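## Task

Carry plate B38 from nest N1 to the landing nest N3 and leave it lying flat within N3's locating features, turned so that its well A1 sits at the corner of N3 marked A1. A release drop of a few millimetres onto N3 is acceptable, but a much higher drop counts as a failure. Plate B83 has to stay on N2 just as it was at the start. The result only counts if it holds without the robot supporting anything, so open the gripper and pull the arm away at the end.

## Robot and tools

ROBOT. One arm with six revolute joints in this column order: waist, shoulder, elbow, wrist pitch, wrist yaw, wrist roll. A two-finger parallel gripper sits at the end. The pinch point lies halfway between the finger pads, roughly 1 cm behind the fingertips, 0.13629 m out from the gripper link. The fingers point along the pinch frame's +z and open and close along its y. A wrist camera and its mount ride on the gripper, so allow extra clearance around the wrist.

FRAME. The scene frame has its origin on the table surface straight under the arm base, +z up, and +y to the left when facing along +x. The base may be slightly tilted against the table. Camera calibration (T_world_to_cam) uses this frame; cam_wrist has no pose given. All images are 896x504.

LABELS. On every labelled plate, well A1 is at the short end carrying the label, in the corner farther from the labelled long side. Each nest is identified by a sign on the deck beside it.

execute_actions. Argument actions is a list holding zero or one entry; pictures (boolean) turns images on or off for that result.
- Empty list: no motion, just returns the current state.
- Move: {"rows": [[...]], "steps": n}. rows holds 1 to 15 rows; steps is at most 15 (default 15); each step is 1/30 s. One row is applied per step, and the final row repeats if steps outnumber rows.
- Wait: {"steps": n} with no rows, n up to 300, measured from the previous result. Sends nothing new.
A refused call moves nothing.

ROW layout. A single list of 7 numbers, each within [-1, 1], for the one arm: six joint values, then the gripper opening.
- Joint values are offsets, not poses. They count from the joint angles in the latest result that reported them. Before the scene's first such result, and for any second or later call within one reply, they count from where the arm is when the action begins. They are not added up row to row: every row is measured from the same reference. A row of zeros therefore drives the arm back to that reference; it is not a pause.
- Scale: 1.0 equals 1.202 rad (waist), 1.258 (shoulder), 1.238 (elbow), 2.073 (wrist pitch), 2.022 (wrist yaw and wrist roll). Divide the wanted radians by these to get the number.
- Opening is absolute: +1 fully open (pad gap 0.094 m), -1 closed.
- Stated joint ranges (rad): waist -2.618 to 3.054, shoulder 0.000 to 3.142, elbow 0.000 to 3.142, wrist pitch -1.571 to 1.571, wrist yaw -1.571 to 1.571, wrist roll -2.094 to 2.094. A target more than 0.036 rad outside a range is refused. True ends may differ from these by up to 0.036 rad; a target beyond the true end is clipped there, and the result may say "joint sent to its limit" (possibly about an earlier action). No such line does not prove there is room left.

MOTION. Each step the target given to a joint stays within a lead of its measured angle: 0.202 rad waist, 0.258 shoulder, 0.238 elbow, 0.573 wrist pitch, 0.522 wrist yaw and roll, so large moves take several steps. If the targets would move the gripper over 70 mm from where it is, all are scaled back. Friction can leave a joint up to about 0.031 rad short, and smaller commands may not move it at all. Between calls the arm keeps heading to the last row sent until it settles or a step is HELD; fingers still in motion keep going.

RESULTS. Joint positions and Joint velocities list the six joints (rad, rad/s) then the pad gap (m, m/s). grip_measured gives the opening on the command scale; gripper readings may carry a constant error of about 1 mm. To hold something, command roughly 0.03 below grip_measured (less for a lighter hold); each pad pushes about 50 to 62 N at most, less on parts thinner than about 2 mm, with a short harder spike on first contact. "joint command not followed" means a clearance check changed or blocked targets. HELD marks steps on which the row was not fully sent. Joint torques are total drive outputs with per-unit offsets and noise; friction can mimic or hide load. MOTOR HOT appears at 75 °C; at 90 °C the arm halts for 10 s; at 100 °C it stops holding and falls. Both halts show as OVER-TEMPERATURE FAULT. Avoid long loaded holds.

zoom_image: camera (cam_head_left, cam_head_right, cam_high, cam_low or cam_wrist) and region [x0, y0, x1, y1] in image pixels, origin top-left, at most 504 by 504. Gives a closer look at that camera's latest image.

read_manual: section "licences" returns URDF licence texts only; no motion.

finished_scene: scene (the current scene's number). Ends that scene for good, reports whether the task succeeded, and loads the next task. Answering without any tool call ends everything.

AVOID. Knocking or placing anything off the table ends the scene. Do not drop, slam, strike or shove items hard, do not disturb the plate on N2, and lower the plate close to N3 before opening so it does not fall far. Release and withdraw before calling finished_scene.

Each tool is called as name([rows], argument=value, ...), one row to a line, values as JSON.

## Session

execute_actions(actions=[])

Scene clock: 0.00 s of 6000.00 s.
grip_measured=+1.000
Joint positions: [ 0.857  1.766  1.019 -0.398  0.512 -0.795  0.094]
Joint velocities: [ 0.002 -0.007 -0.002  0.037  0.051 -0.051  0.   ]
Joint torques (N m, as the arm reports them, + toward a larger angle): no reading
Motor temperatures (°C, as the motors report them): [25 24 21 26 24 24]

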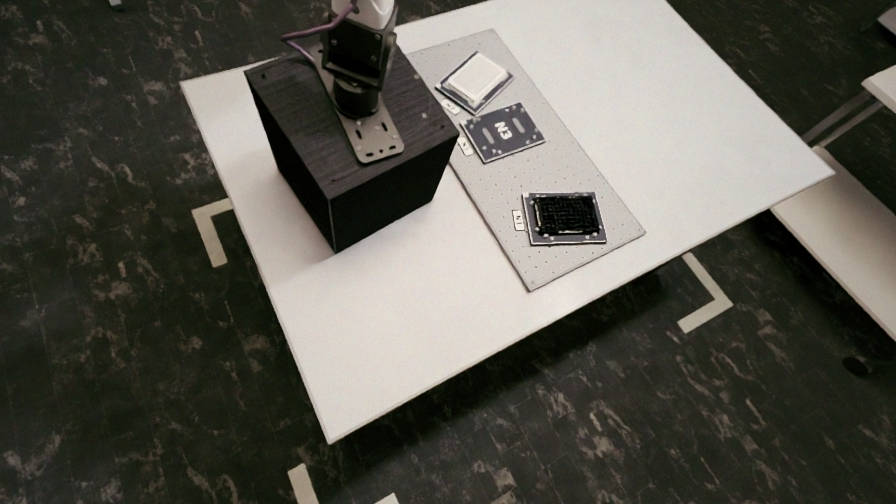

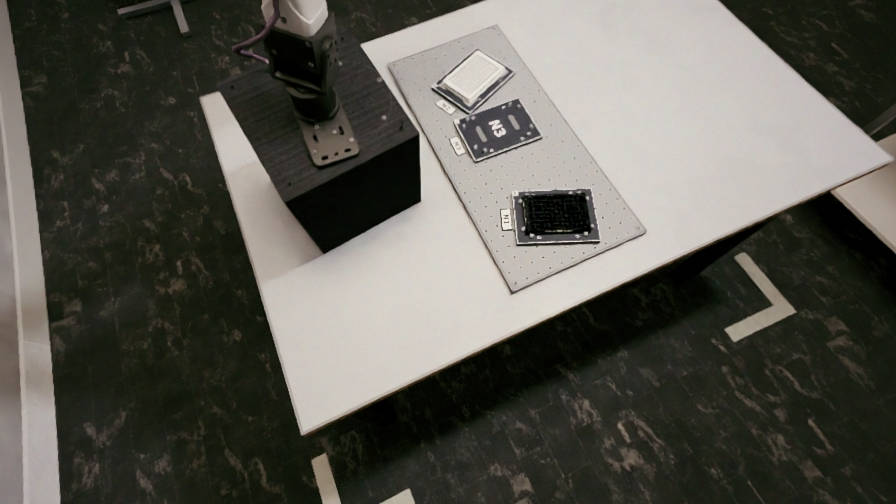

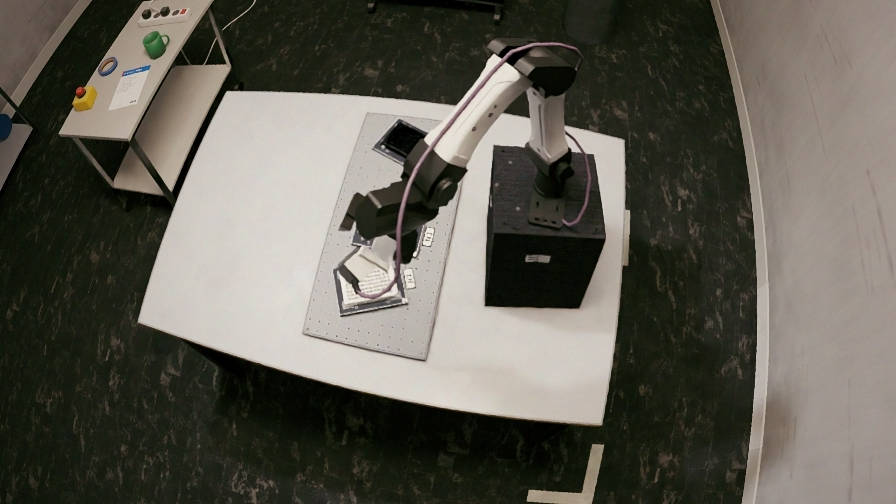

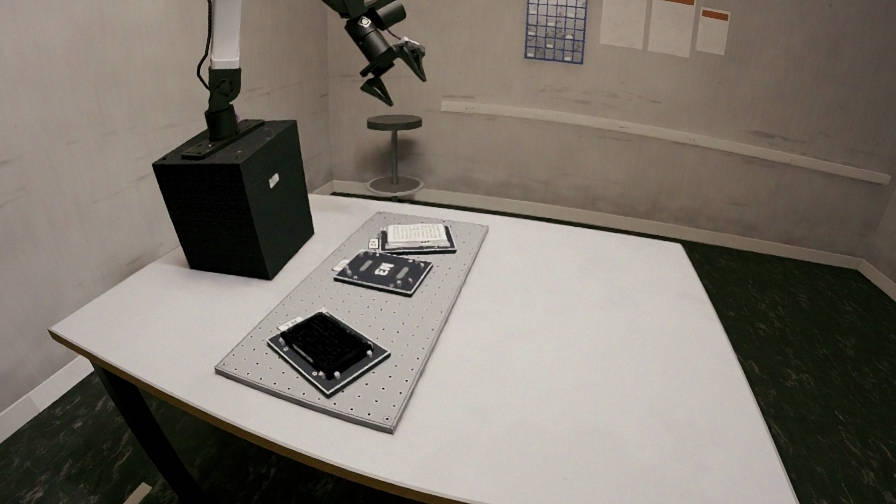

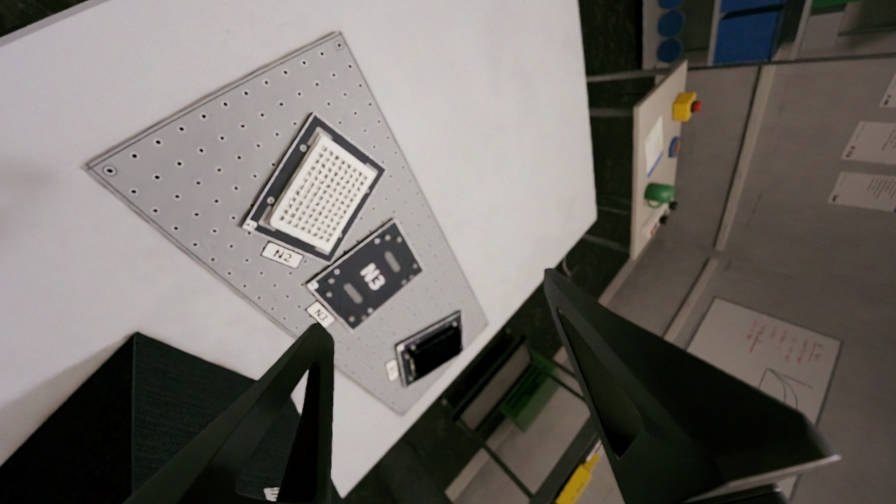

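zoom_image(camera="cam_head_left", region=[400, 30, 680, 270])

zoom_image(camera="cam_low", region=[200, 200, 520, 400])

zoom_image(camera="cam_high", region=[280, 90, 640, 340])

Region (400, 30, 680, 270) of cam_head_left's 896x504 image, scaled by 1.800, with more detail than that image has; it fills the top 432 rows of this view, and the rest is white.

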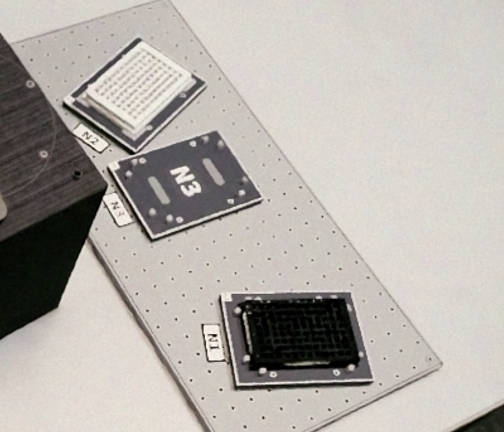

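Region (200, 200, 520, 400) of cam_low's 896x504 image, scaled by 1.575, with more detail than that image has; it fills the top 315 rows of this view, and the rest is white.

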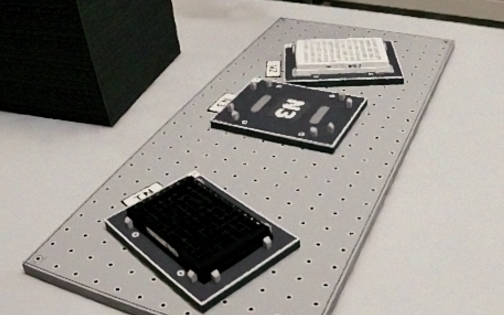

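Region (280, 90, 640, 340) of cam_high's 896x504 image, scaled by 1.400, with more detail than that image has; it fills the top 350 rows of this view, and the rest is white.

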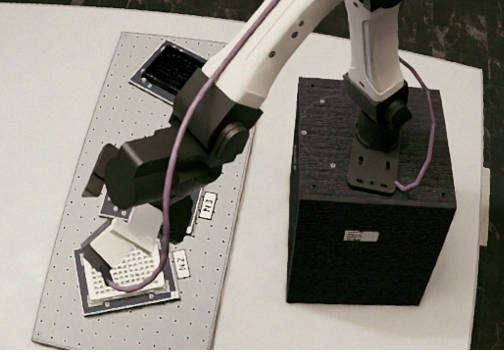

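execute_actions([
  {"rows":[[-0.2,0.1,0.06,0,-0.05,0.07,1],[-0.4,0.2,0.12,-0.01,-0.1,0.14,1],[-0.6,0.3,0.18,-0.02,-0.15,0.2,1],[-0.8,0.4,0.24,-0.03,-0.2,0.27,1],[-1,0.5,0.3,-0.04,-0.253,0.334,1]]},
], pictures=false)

execute_actions([
  {"steps":45},
], pictures=false)

Scene clock: 16.43 s of 6000.00 s.
grip_measured=+1.000
Joint positions: [ 0.064  2.402  1.374 -0.447  0.059 -0.209  0.094]
Joint velocities: [-1.917  0.227 -0.007 -0.271 -0.344  0.491  0.   ]
Joint torques (N m, as the arm reports them, + toward a larger angle): [  1.38 -14.31   6.05   0.6   -0.2    0.02]
Motor temperatures (°C, as the motors report them): [26 28 24 28 24 24]
Steps of this call (steps 1 to 90: nothing new was sent; then 12.93 s passed at rest; steps 91 to 105: all 15 steps of this action). Readings (joint positions):
91: [0.834 1.779 1.031 -0.406 0.486 -0.777]
92: [0.790 1.817 1.065 -0.412 0.455 -0.740]
94: [0.677 1.944 1.177 -0.422 0.369 -0.621]
98: [0.463 2.197 1.360 -0.403 0.203 -0.395]
105: the state above

Scene clock: 17.93 s of 6000.00 s.
grip_measured=+1.000
Joint positions: [-0.34   2.406  1.383 -0.474  0.007 -0.13   0.094]
Joint velocities: [-0.012 -0.002 -0.017 -0.066  0.007  0.022  0.   ]
Joint torques (N m, as the arm reports them, + toward a larger angle): [  0.81 -13.54   5.34   0.4   -0.25  -0.01]
Motor temperatures (°C, as the motors report them): [26 29 24 27 24 24]
Steps of this call (steps 1 to 30: the robot went on to your last target; steps 31 to 45: nothing new was sent). Readings (joint positions):
1: [-0.005 2.406 1.374 -0.452 0.049 -0.194]
2: [-0.074 2.406 1.374 -0.455 0.042 -0.183]
4: [-0.212 2.406 1.380 -0.454 0.031 -0.166]
8: [-0.392 2.406 1.383 -0.458 0.029 -0.139]
45: the state above
The arm was judged still, so your last target was given up. Only a new action makes it travel on or press farther. Fingers that are still opening or closing keep moving.

execute_actions([
  {"rows":[[-0.06,0.06,0.04,0,0,0,1],[-0.13,0.134,0.082,-0.005,0,0.005,1]]},
])

Scene clock: 19.13 s of 6000.00 s.
grip_measured=+1.000
Joint positions: [-0.499  2.576  1.476 -0.484  0.011 -0.126  0.094]
Joint velocities: [ 0.061  0.012 -0.002 -0.037  0.037 -0.022  0.   ]
Joint torques (N m, as the arm reports them, + toward a larger angle): [  0.93 -13.25   4.68   0.24  -0.22  -0.04]
Motor temperatures (°C, as the motors report them): [26 30 24 27 24 24]
Steps of this call (steps 1 to 21: nothing new was sent; steps 22 to 36: all 15 steps of this action). Readings (joint positions):
22: [-0.346 2.412 1.390 -0.478 0.005 -0.130]
23: [-0.364 2.435 1.413 -0.484 0.000 -0.130]
25: [-0.426 2.500 1.465 -0.470 -0.002 -0.130]
29: [-0.522 2.568 1.476 -0.474 0.010 -0.127]
36: the state above

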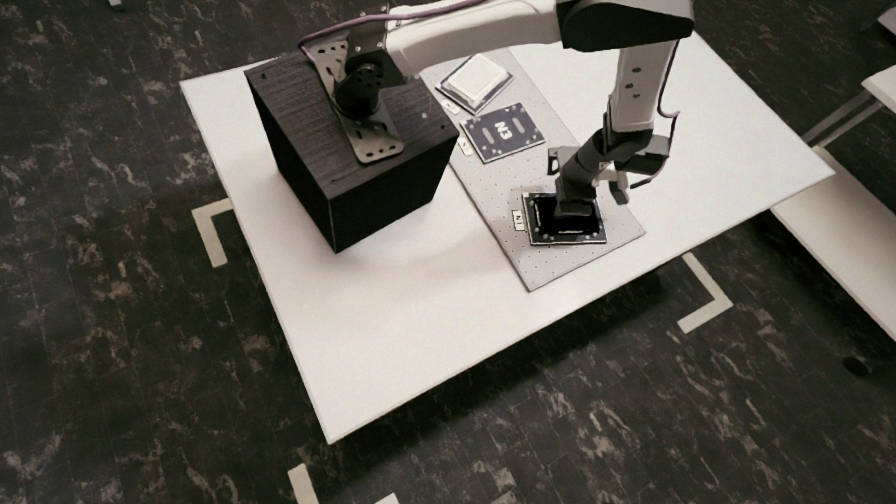

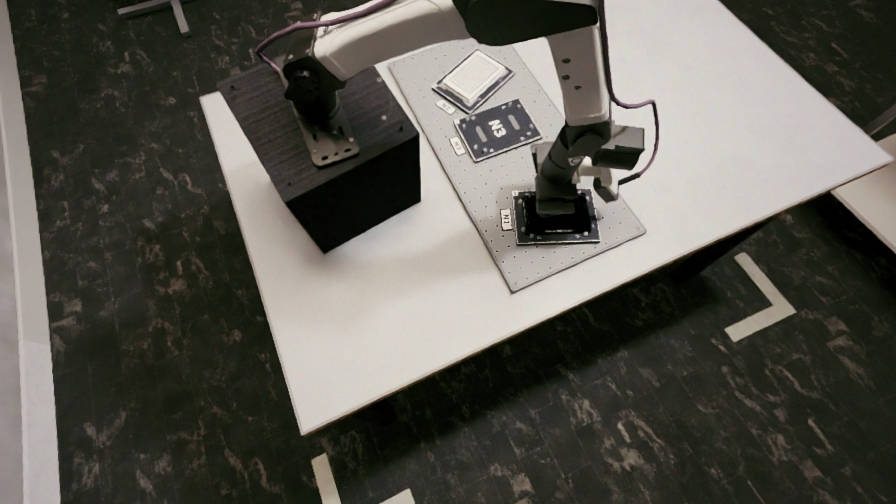

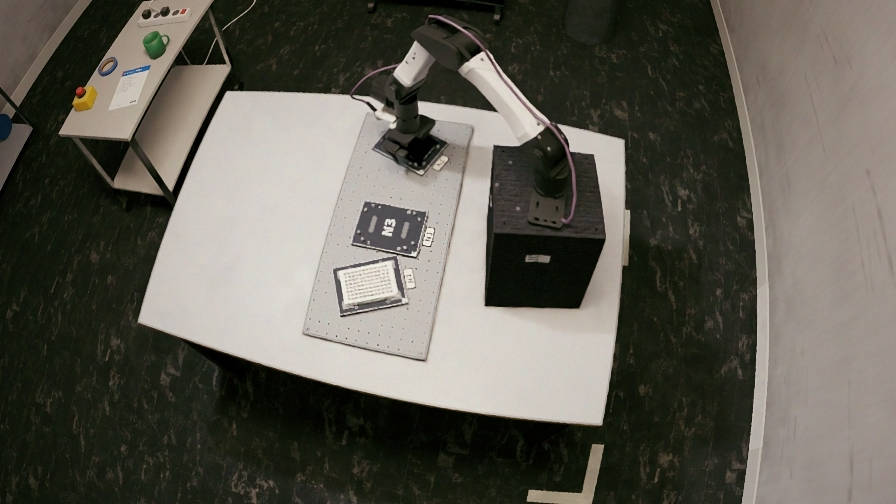

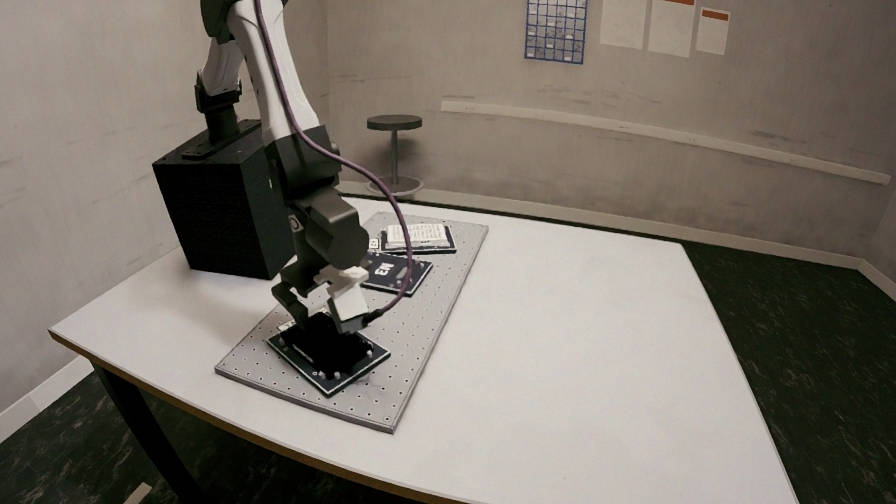

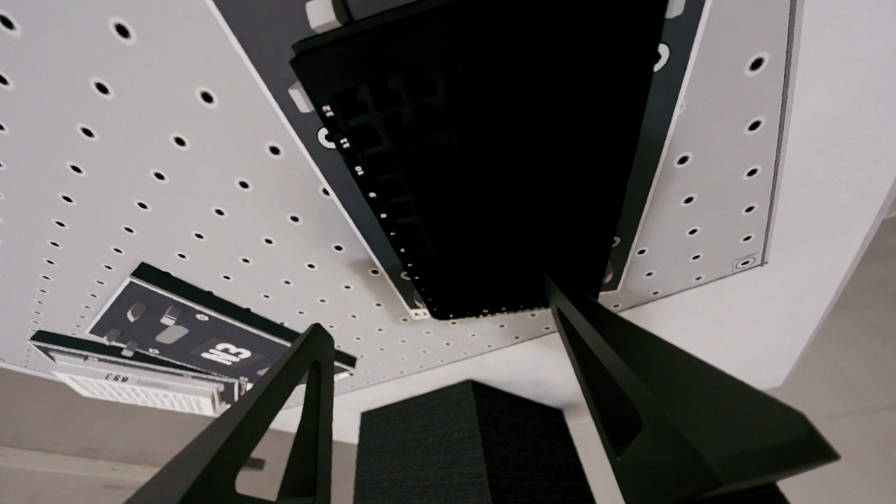

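zoom_image(camera="cam_low", region=[180, 130, 460, 400])

zoom_image(camera="cam_head_left", region=[480, 100, 720, 270])

zoom_image(camera="cam_high", region=[330, 60, 490, 190])

Region (180, 130, 460, 400) of cam_low's 896x504 image, scaled by 1.800, with more detail than that image has; it fills the top 486 rows of this view, and the rest is white.

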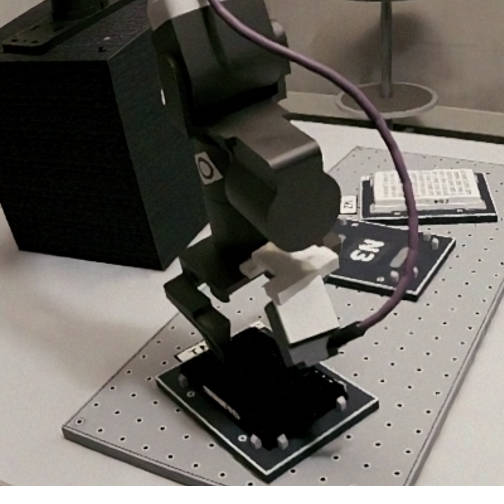

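Region (480, 100, 720, 270) of cam_head_left's 896x504 image, scaled by 2.100, with more detail than that image has; it fills the top 357 rows of this view, and the rest is white.

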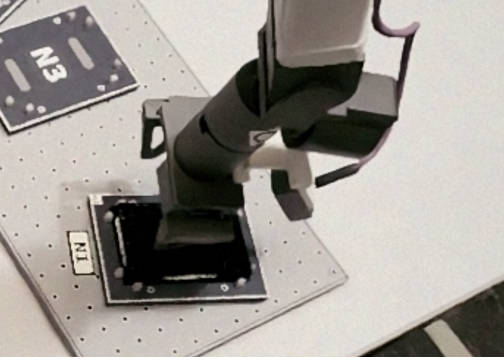

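Region (330, 60, 490, 190) of cam_high's 896x504 image, scaled by 3.150, with more detail than that image has; it fills the top 410 rows of this view, and the rest is white.

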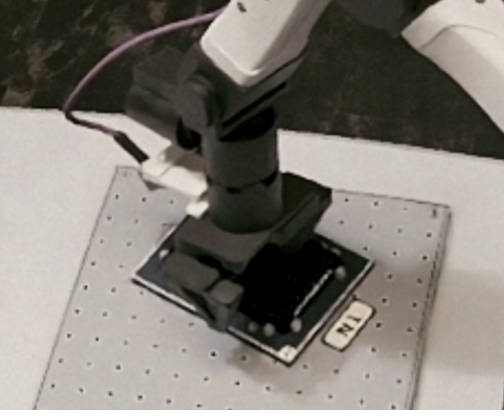

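execute_actions([
  {"rows":[[0,0.04,0.017,0.017,0,0,1],[0,0.083,0.035,0.035,0,0,1]]},
])

zoom_image(camera="cam_low", region=[200, 200, 460, 400])

zoom_image(camera="cam_high", region=[330, 60, 490, 190])

Scene clock: 27.17 s of 6000.00 s.
grip_measured=+1.000
Joint positions: [-0.491  2.609  1.509 -0.468  0.018 -0.121  0.094]
Joint velocities: [ 0.007 -0.007 -0.027 -0.051  0.022  0.022  0.   ]
Joint torques (N m, as the arm reports them, + toward a larger angle): [ 0.4  -7.77  4.87  0.86 -0.24 -0.17]
Motor temperatures (°C, as the motors report them): [26 33 24 27 24 24]
Steps of this call (steps 1 to 15: the robot went on to your last target; steps 16 to 90: nothing new was sent; then 4.53 s passed at rest; steps 91 to 105: all 15 steps of this action). Readings (joint positions):
91: [-0.498 2.578 1.477 -0.481 0.011 -0.126]
92: [-0.498 2.590 1.484 -0.474 0.011 -0.126]
94: [-0.493 2.606 1.505 -0.466 0.015 -0.124]
98: [-0.491 2.609 1.509 -0.468 0.018 -0.121]
105: the state above

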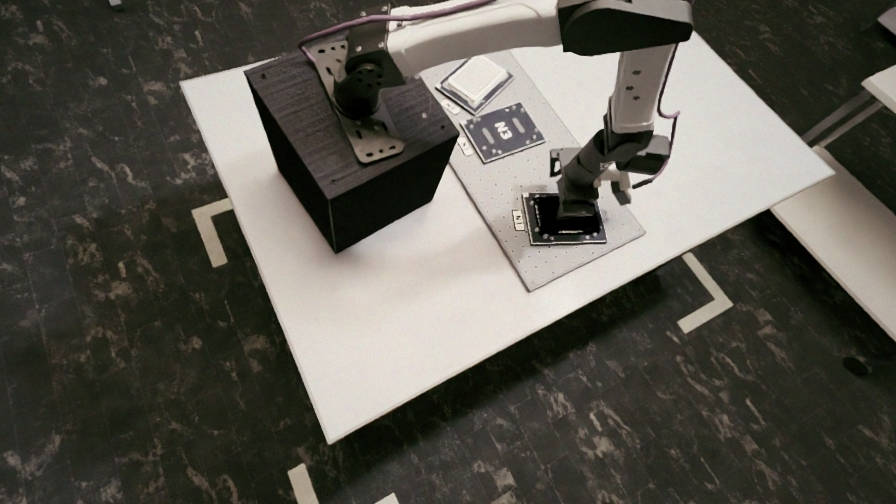

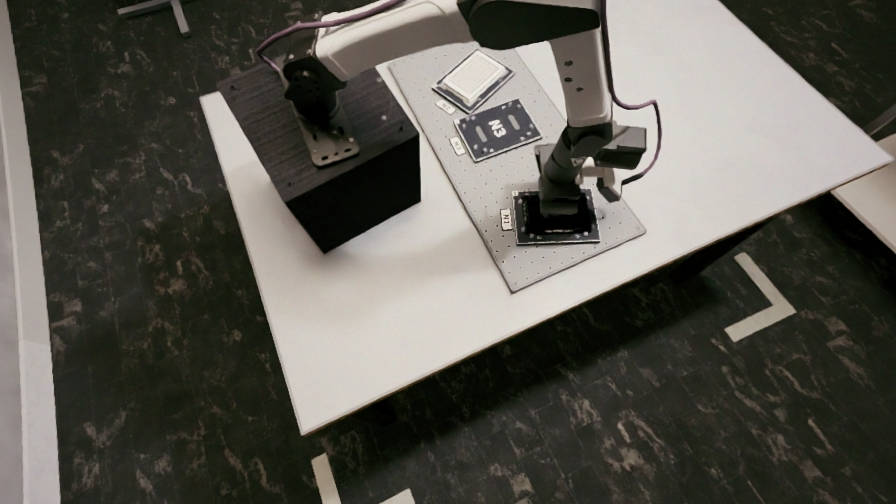

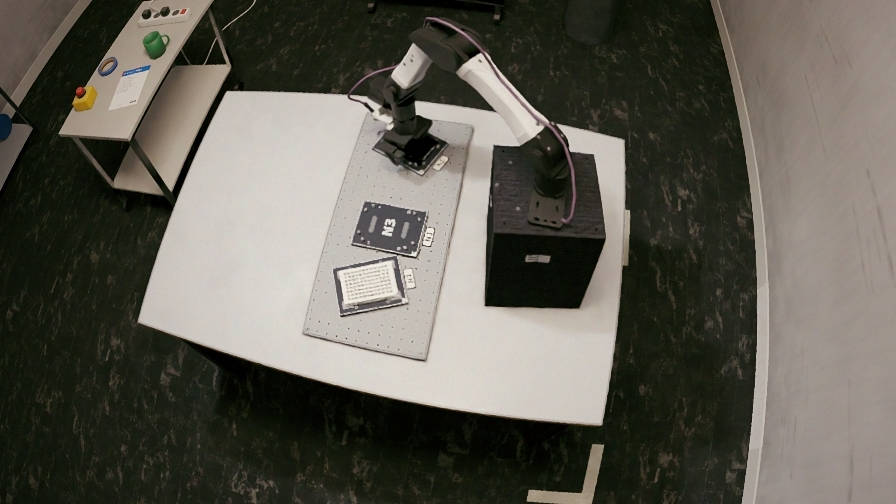

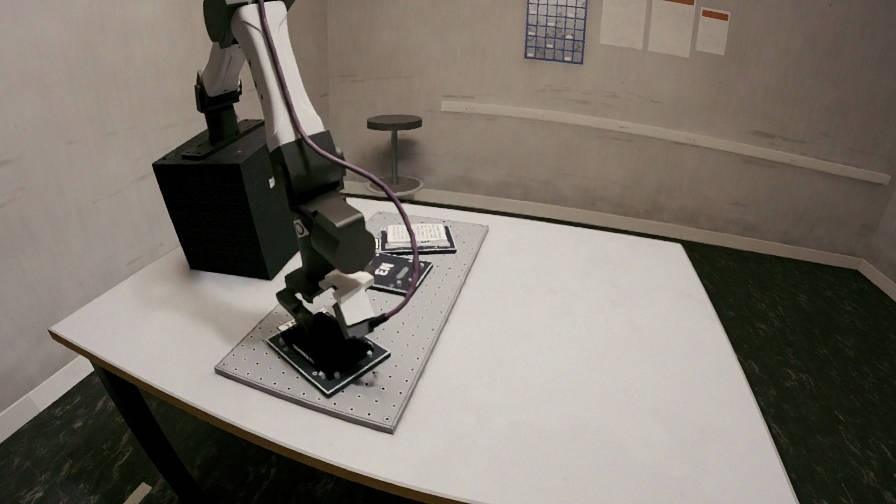

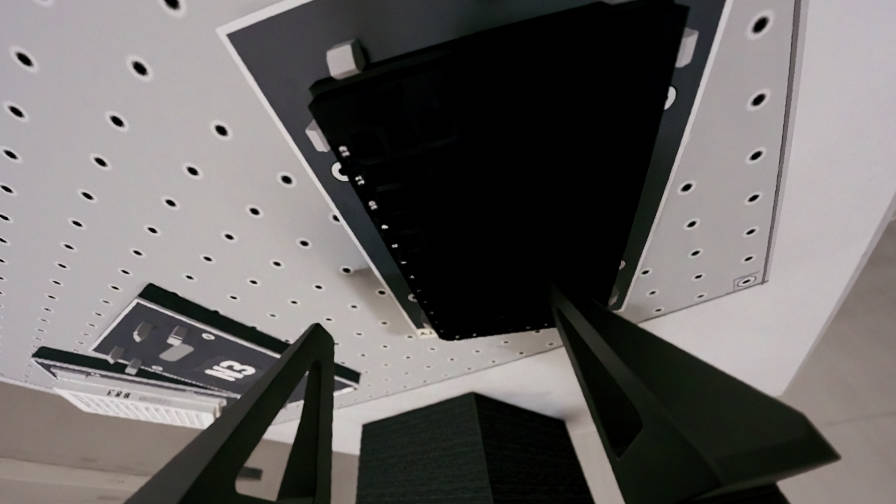

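Region (200, 200, 460, 400) of cam_low's 896x504 image, scaled by 1.938, with more detail than that image has; it fills the top 388 rows of this view, and the rest is white.

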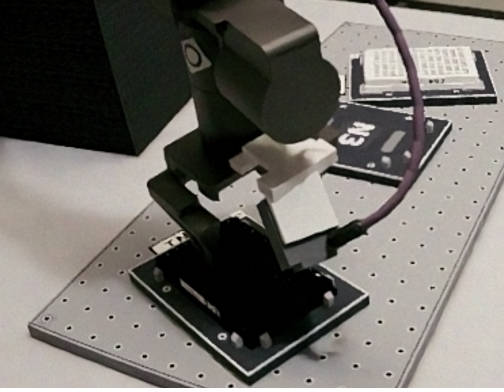

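Region (330, 60, 490, 190) of cam_high's 896x504 image, scaled by 3.150, with more detail than that image has; it fills the top 410 rows of this view, and the rest is white.

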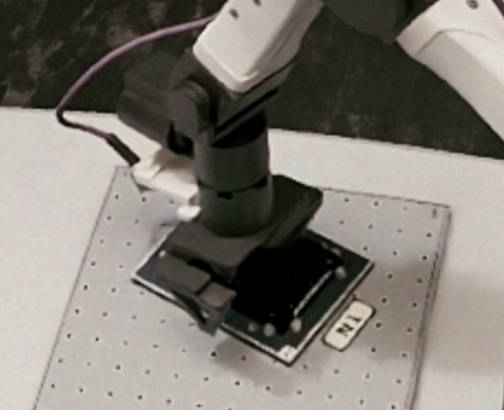

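execute_actions([
  {"rows":[[0,-0.04,-0.02,0,0,0,1],[0,-0.077,-0.045,0,0.036,0,1]]},
])

zoom_image(camera="cam_low", region=[200, 200, 460, 400])

zoom_image(camera="cam_high", region=[330, 60, 490, 190])

Scene clock: 39.93 s of 6000.00 s.
grip_measured=+1.000
Joint positions: [-0.491  2.526  1.469 -0.469  0.081 -0.121  0.094]
Joint velocities: [-0.002 -0.007  0.012  0.007  0.007  0.022  0.   ]
Joint torques (N m, as the arm reports them, + toward a larger angle): [  1.01 -14.19   3.09   0.34   0.    -0.11]
Motor temperatures (°C, as the motors report them): [26 34 24 27 24 24]
Steps of this call (steps 1 to 15: the robot went on to your last target; steps 16 to 90: nothing new was sent; then 9.27 s passed at rest; steps 91 to 105: all 15 steps of this action). Readings (joint positions):
91: [-0.491 2.603 1.508 -0.469 0.018 -0.121]
92: [-0.491 2.592 1.497 -0.466 0.029 -0.121]
94: [-0.491 2.560 1.473 -0.471 0.049 -0.121]
98: [-0.491 2.529 1.469 -0.470 0.070 -0.121]
105: the state above

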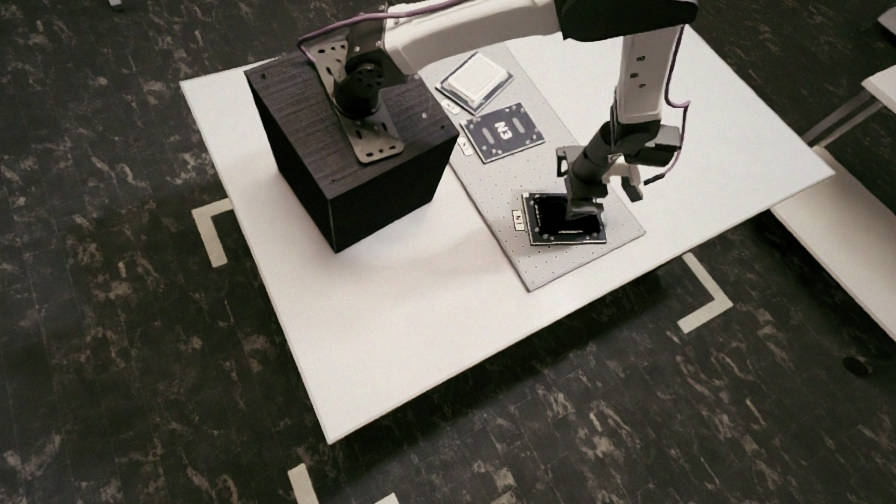

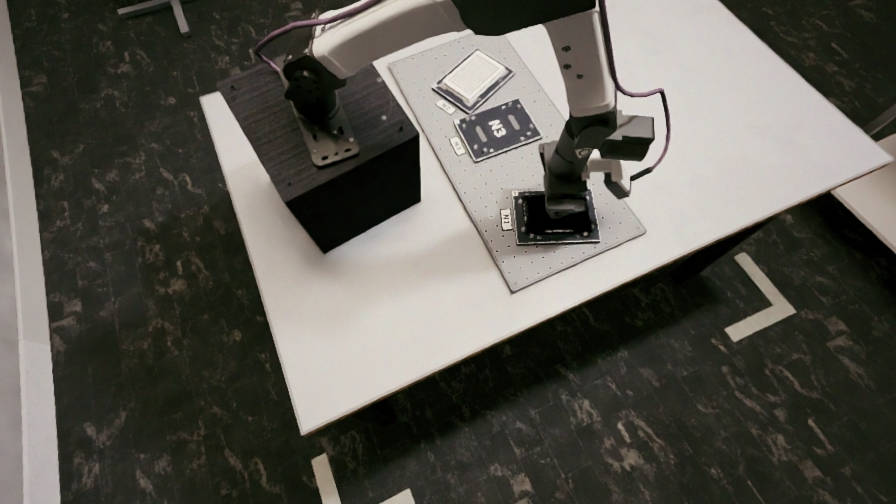

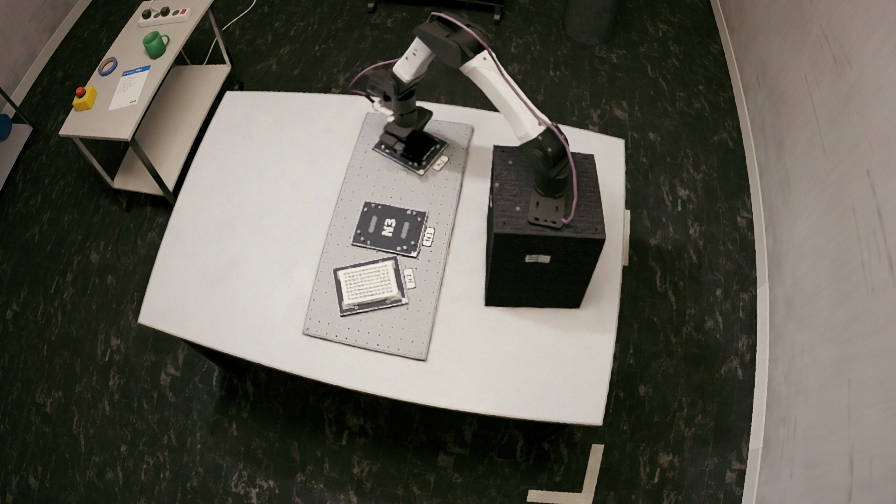

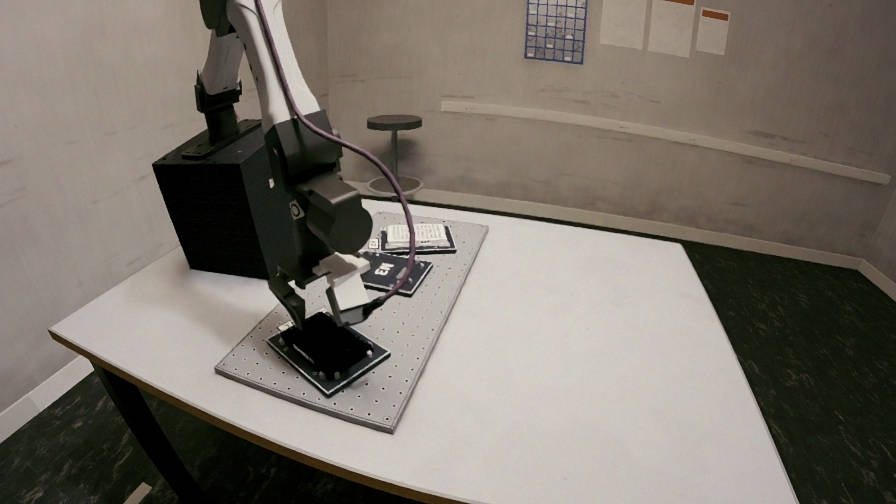

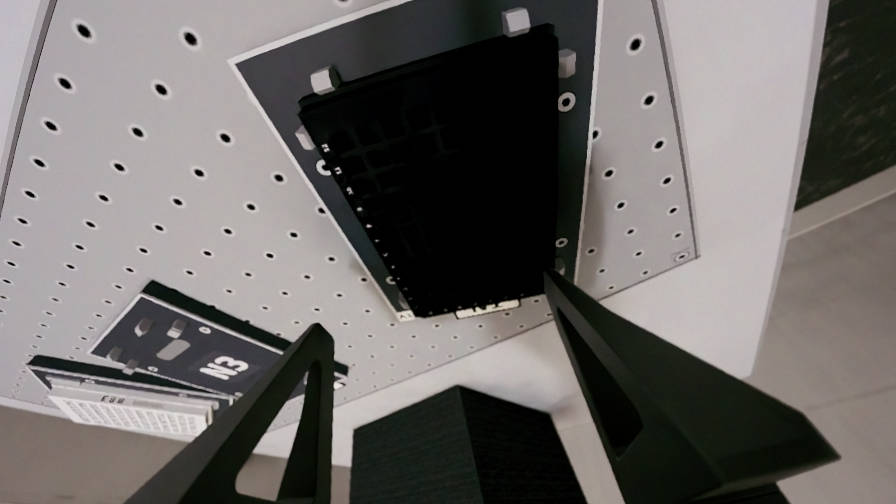

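Region (200, 200, 460, 400) of cam_low's 896x504 image, scaled by 1.938, with more detail than that image has; it fills the top 388 rows of this view, and the rest is white.

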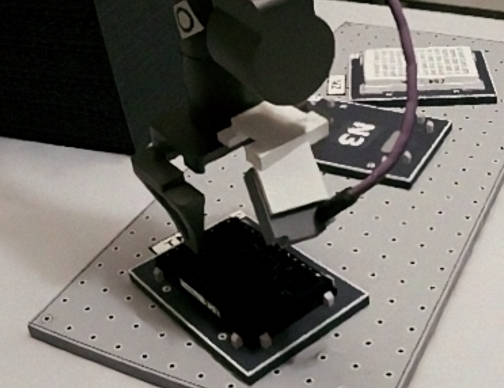

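Region (330, 60, 490, 190) of cam_high's 896x504 image, scaled by 3.150, with more detail than that image has; it fills the top 410 rows of this view, and the rest is white.

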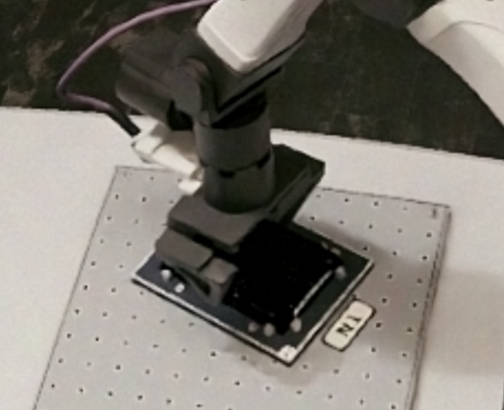

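execute_actions([
  {"rows":[[-0.02,0.02,0.04,0,0,-0.01,1],[-0.04,0.062,0.075,-0.005,0,-0.02,1]]},
])

zoom_image(camera="cam_low", region=[200, 200, 460, 400])

zoom_image(camera="cam_high", region=[330, 60, 490, 190])

Scene clock: 49.67 s of 6000.00 s.
grip_measured=+1.000
Joint positions: [-0.543  2.586  1.546 -0.475  0.082 -0.151  0.094]
Joint velocities: [-0.007  0.022  0.002 -0.051 -0.037 -0.007  0.   ]
Joint torques (N m, as the arm reports them, + toward a larger angle): [  1.23 -12.15   5.67   0.32  -0.13  -0.2 ]
Motor temperatures (°C, as the motors report them): [26 38 24 27 24 24]
Steps of this call (steps 1 to 15: the robot went on to your last target; steps 16 to 90: nothing new was sent; then 6.23 s passed at rest; steps 91 to 105: all 15 steps of this action). Readings (joint positions):
91: [-0.493 2.528 1.474 -0.473 0.084 -0.123]
92: [-0.498 2.538 1.493 -0.482 0.082 -0.129]
94: [-0.515 2.566 1.533 -0.476 0.082 -0.138]
98: [-0.542 2.584 1.546 -0.473 0.082 -0.145]
105: the state above

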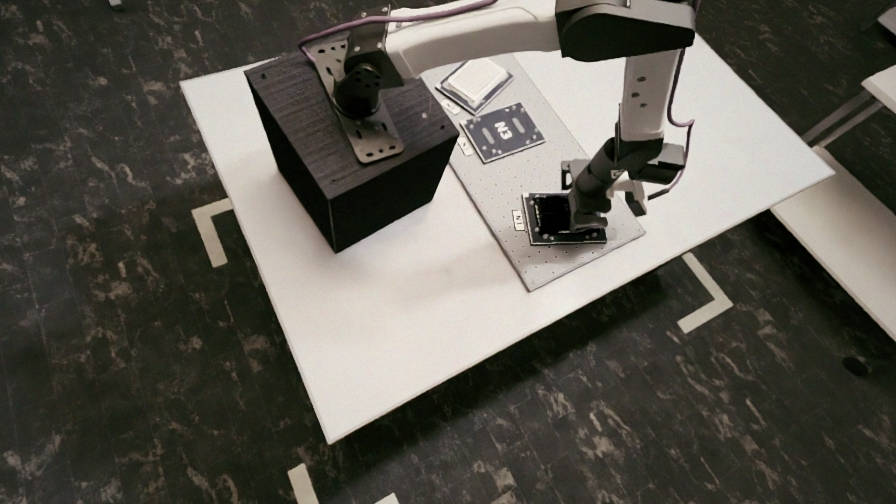

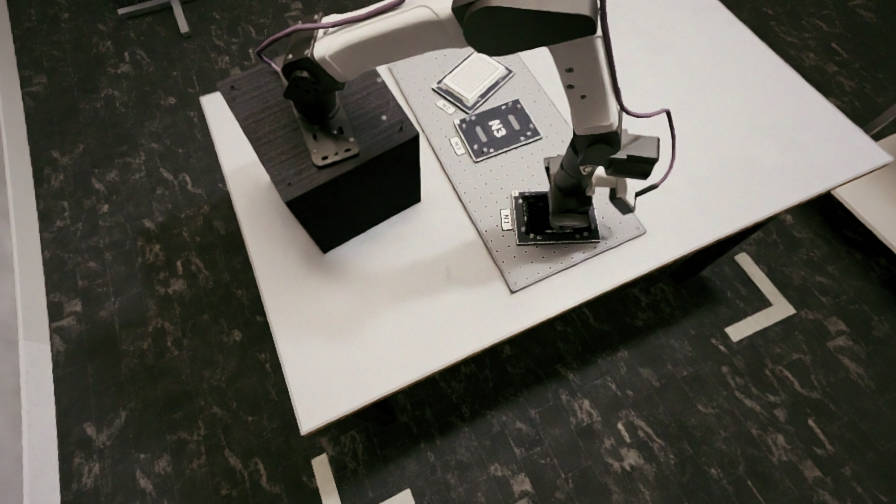

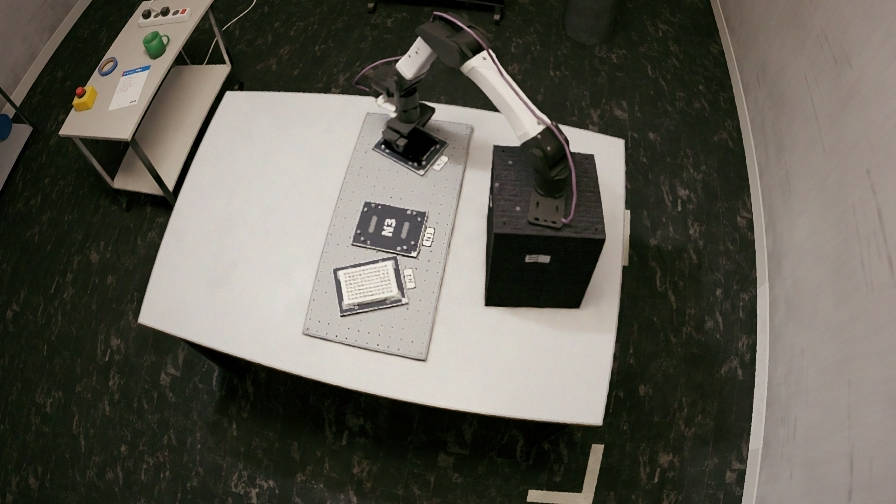

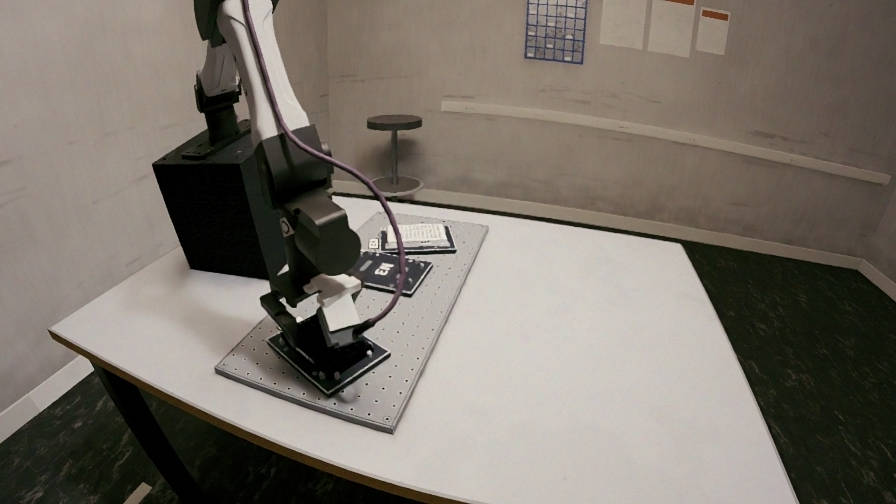

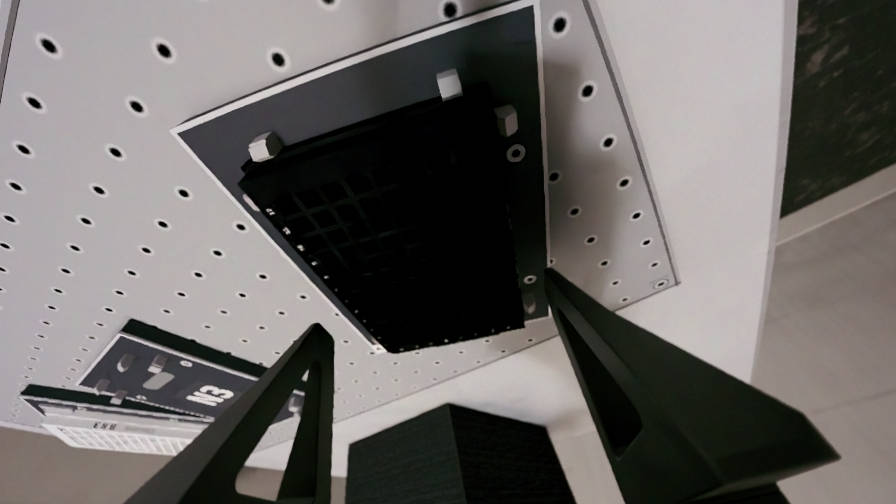

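Region (200, 200, 460, 400) of cam_low's 896x504 image, scaled by 1.938, with more detail than that image has; it fills the top 388 rows of this view, and the rest is white.

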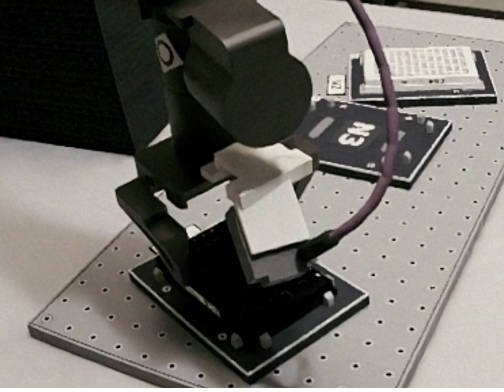

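Region (330, 60, 490, 190) of cam_high's 896x504 image, scaled by 3.150, with more detail than that image has; it fills the top 410 rows of this view, and the rest is white.

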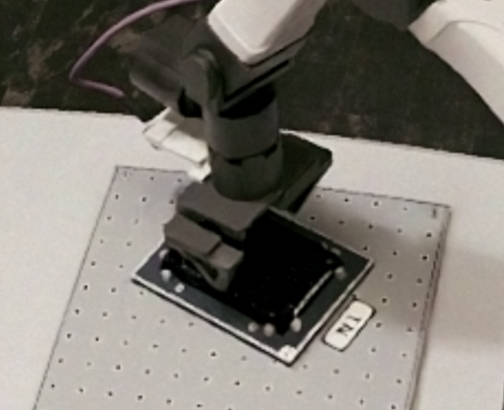

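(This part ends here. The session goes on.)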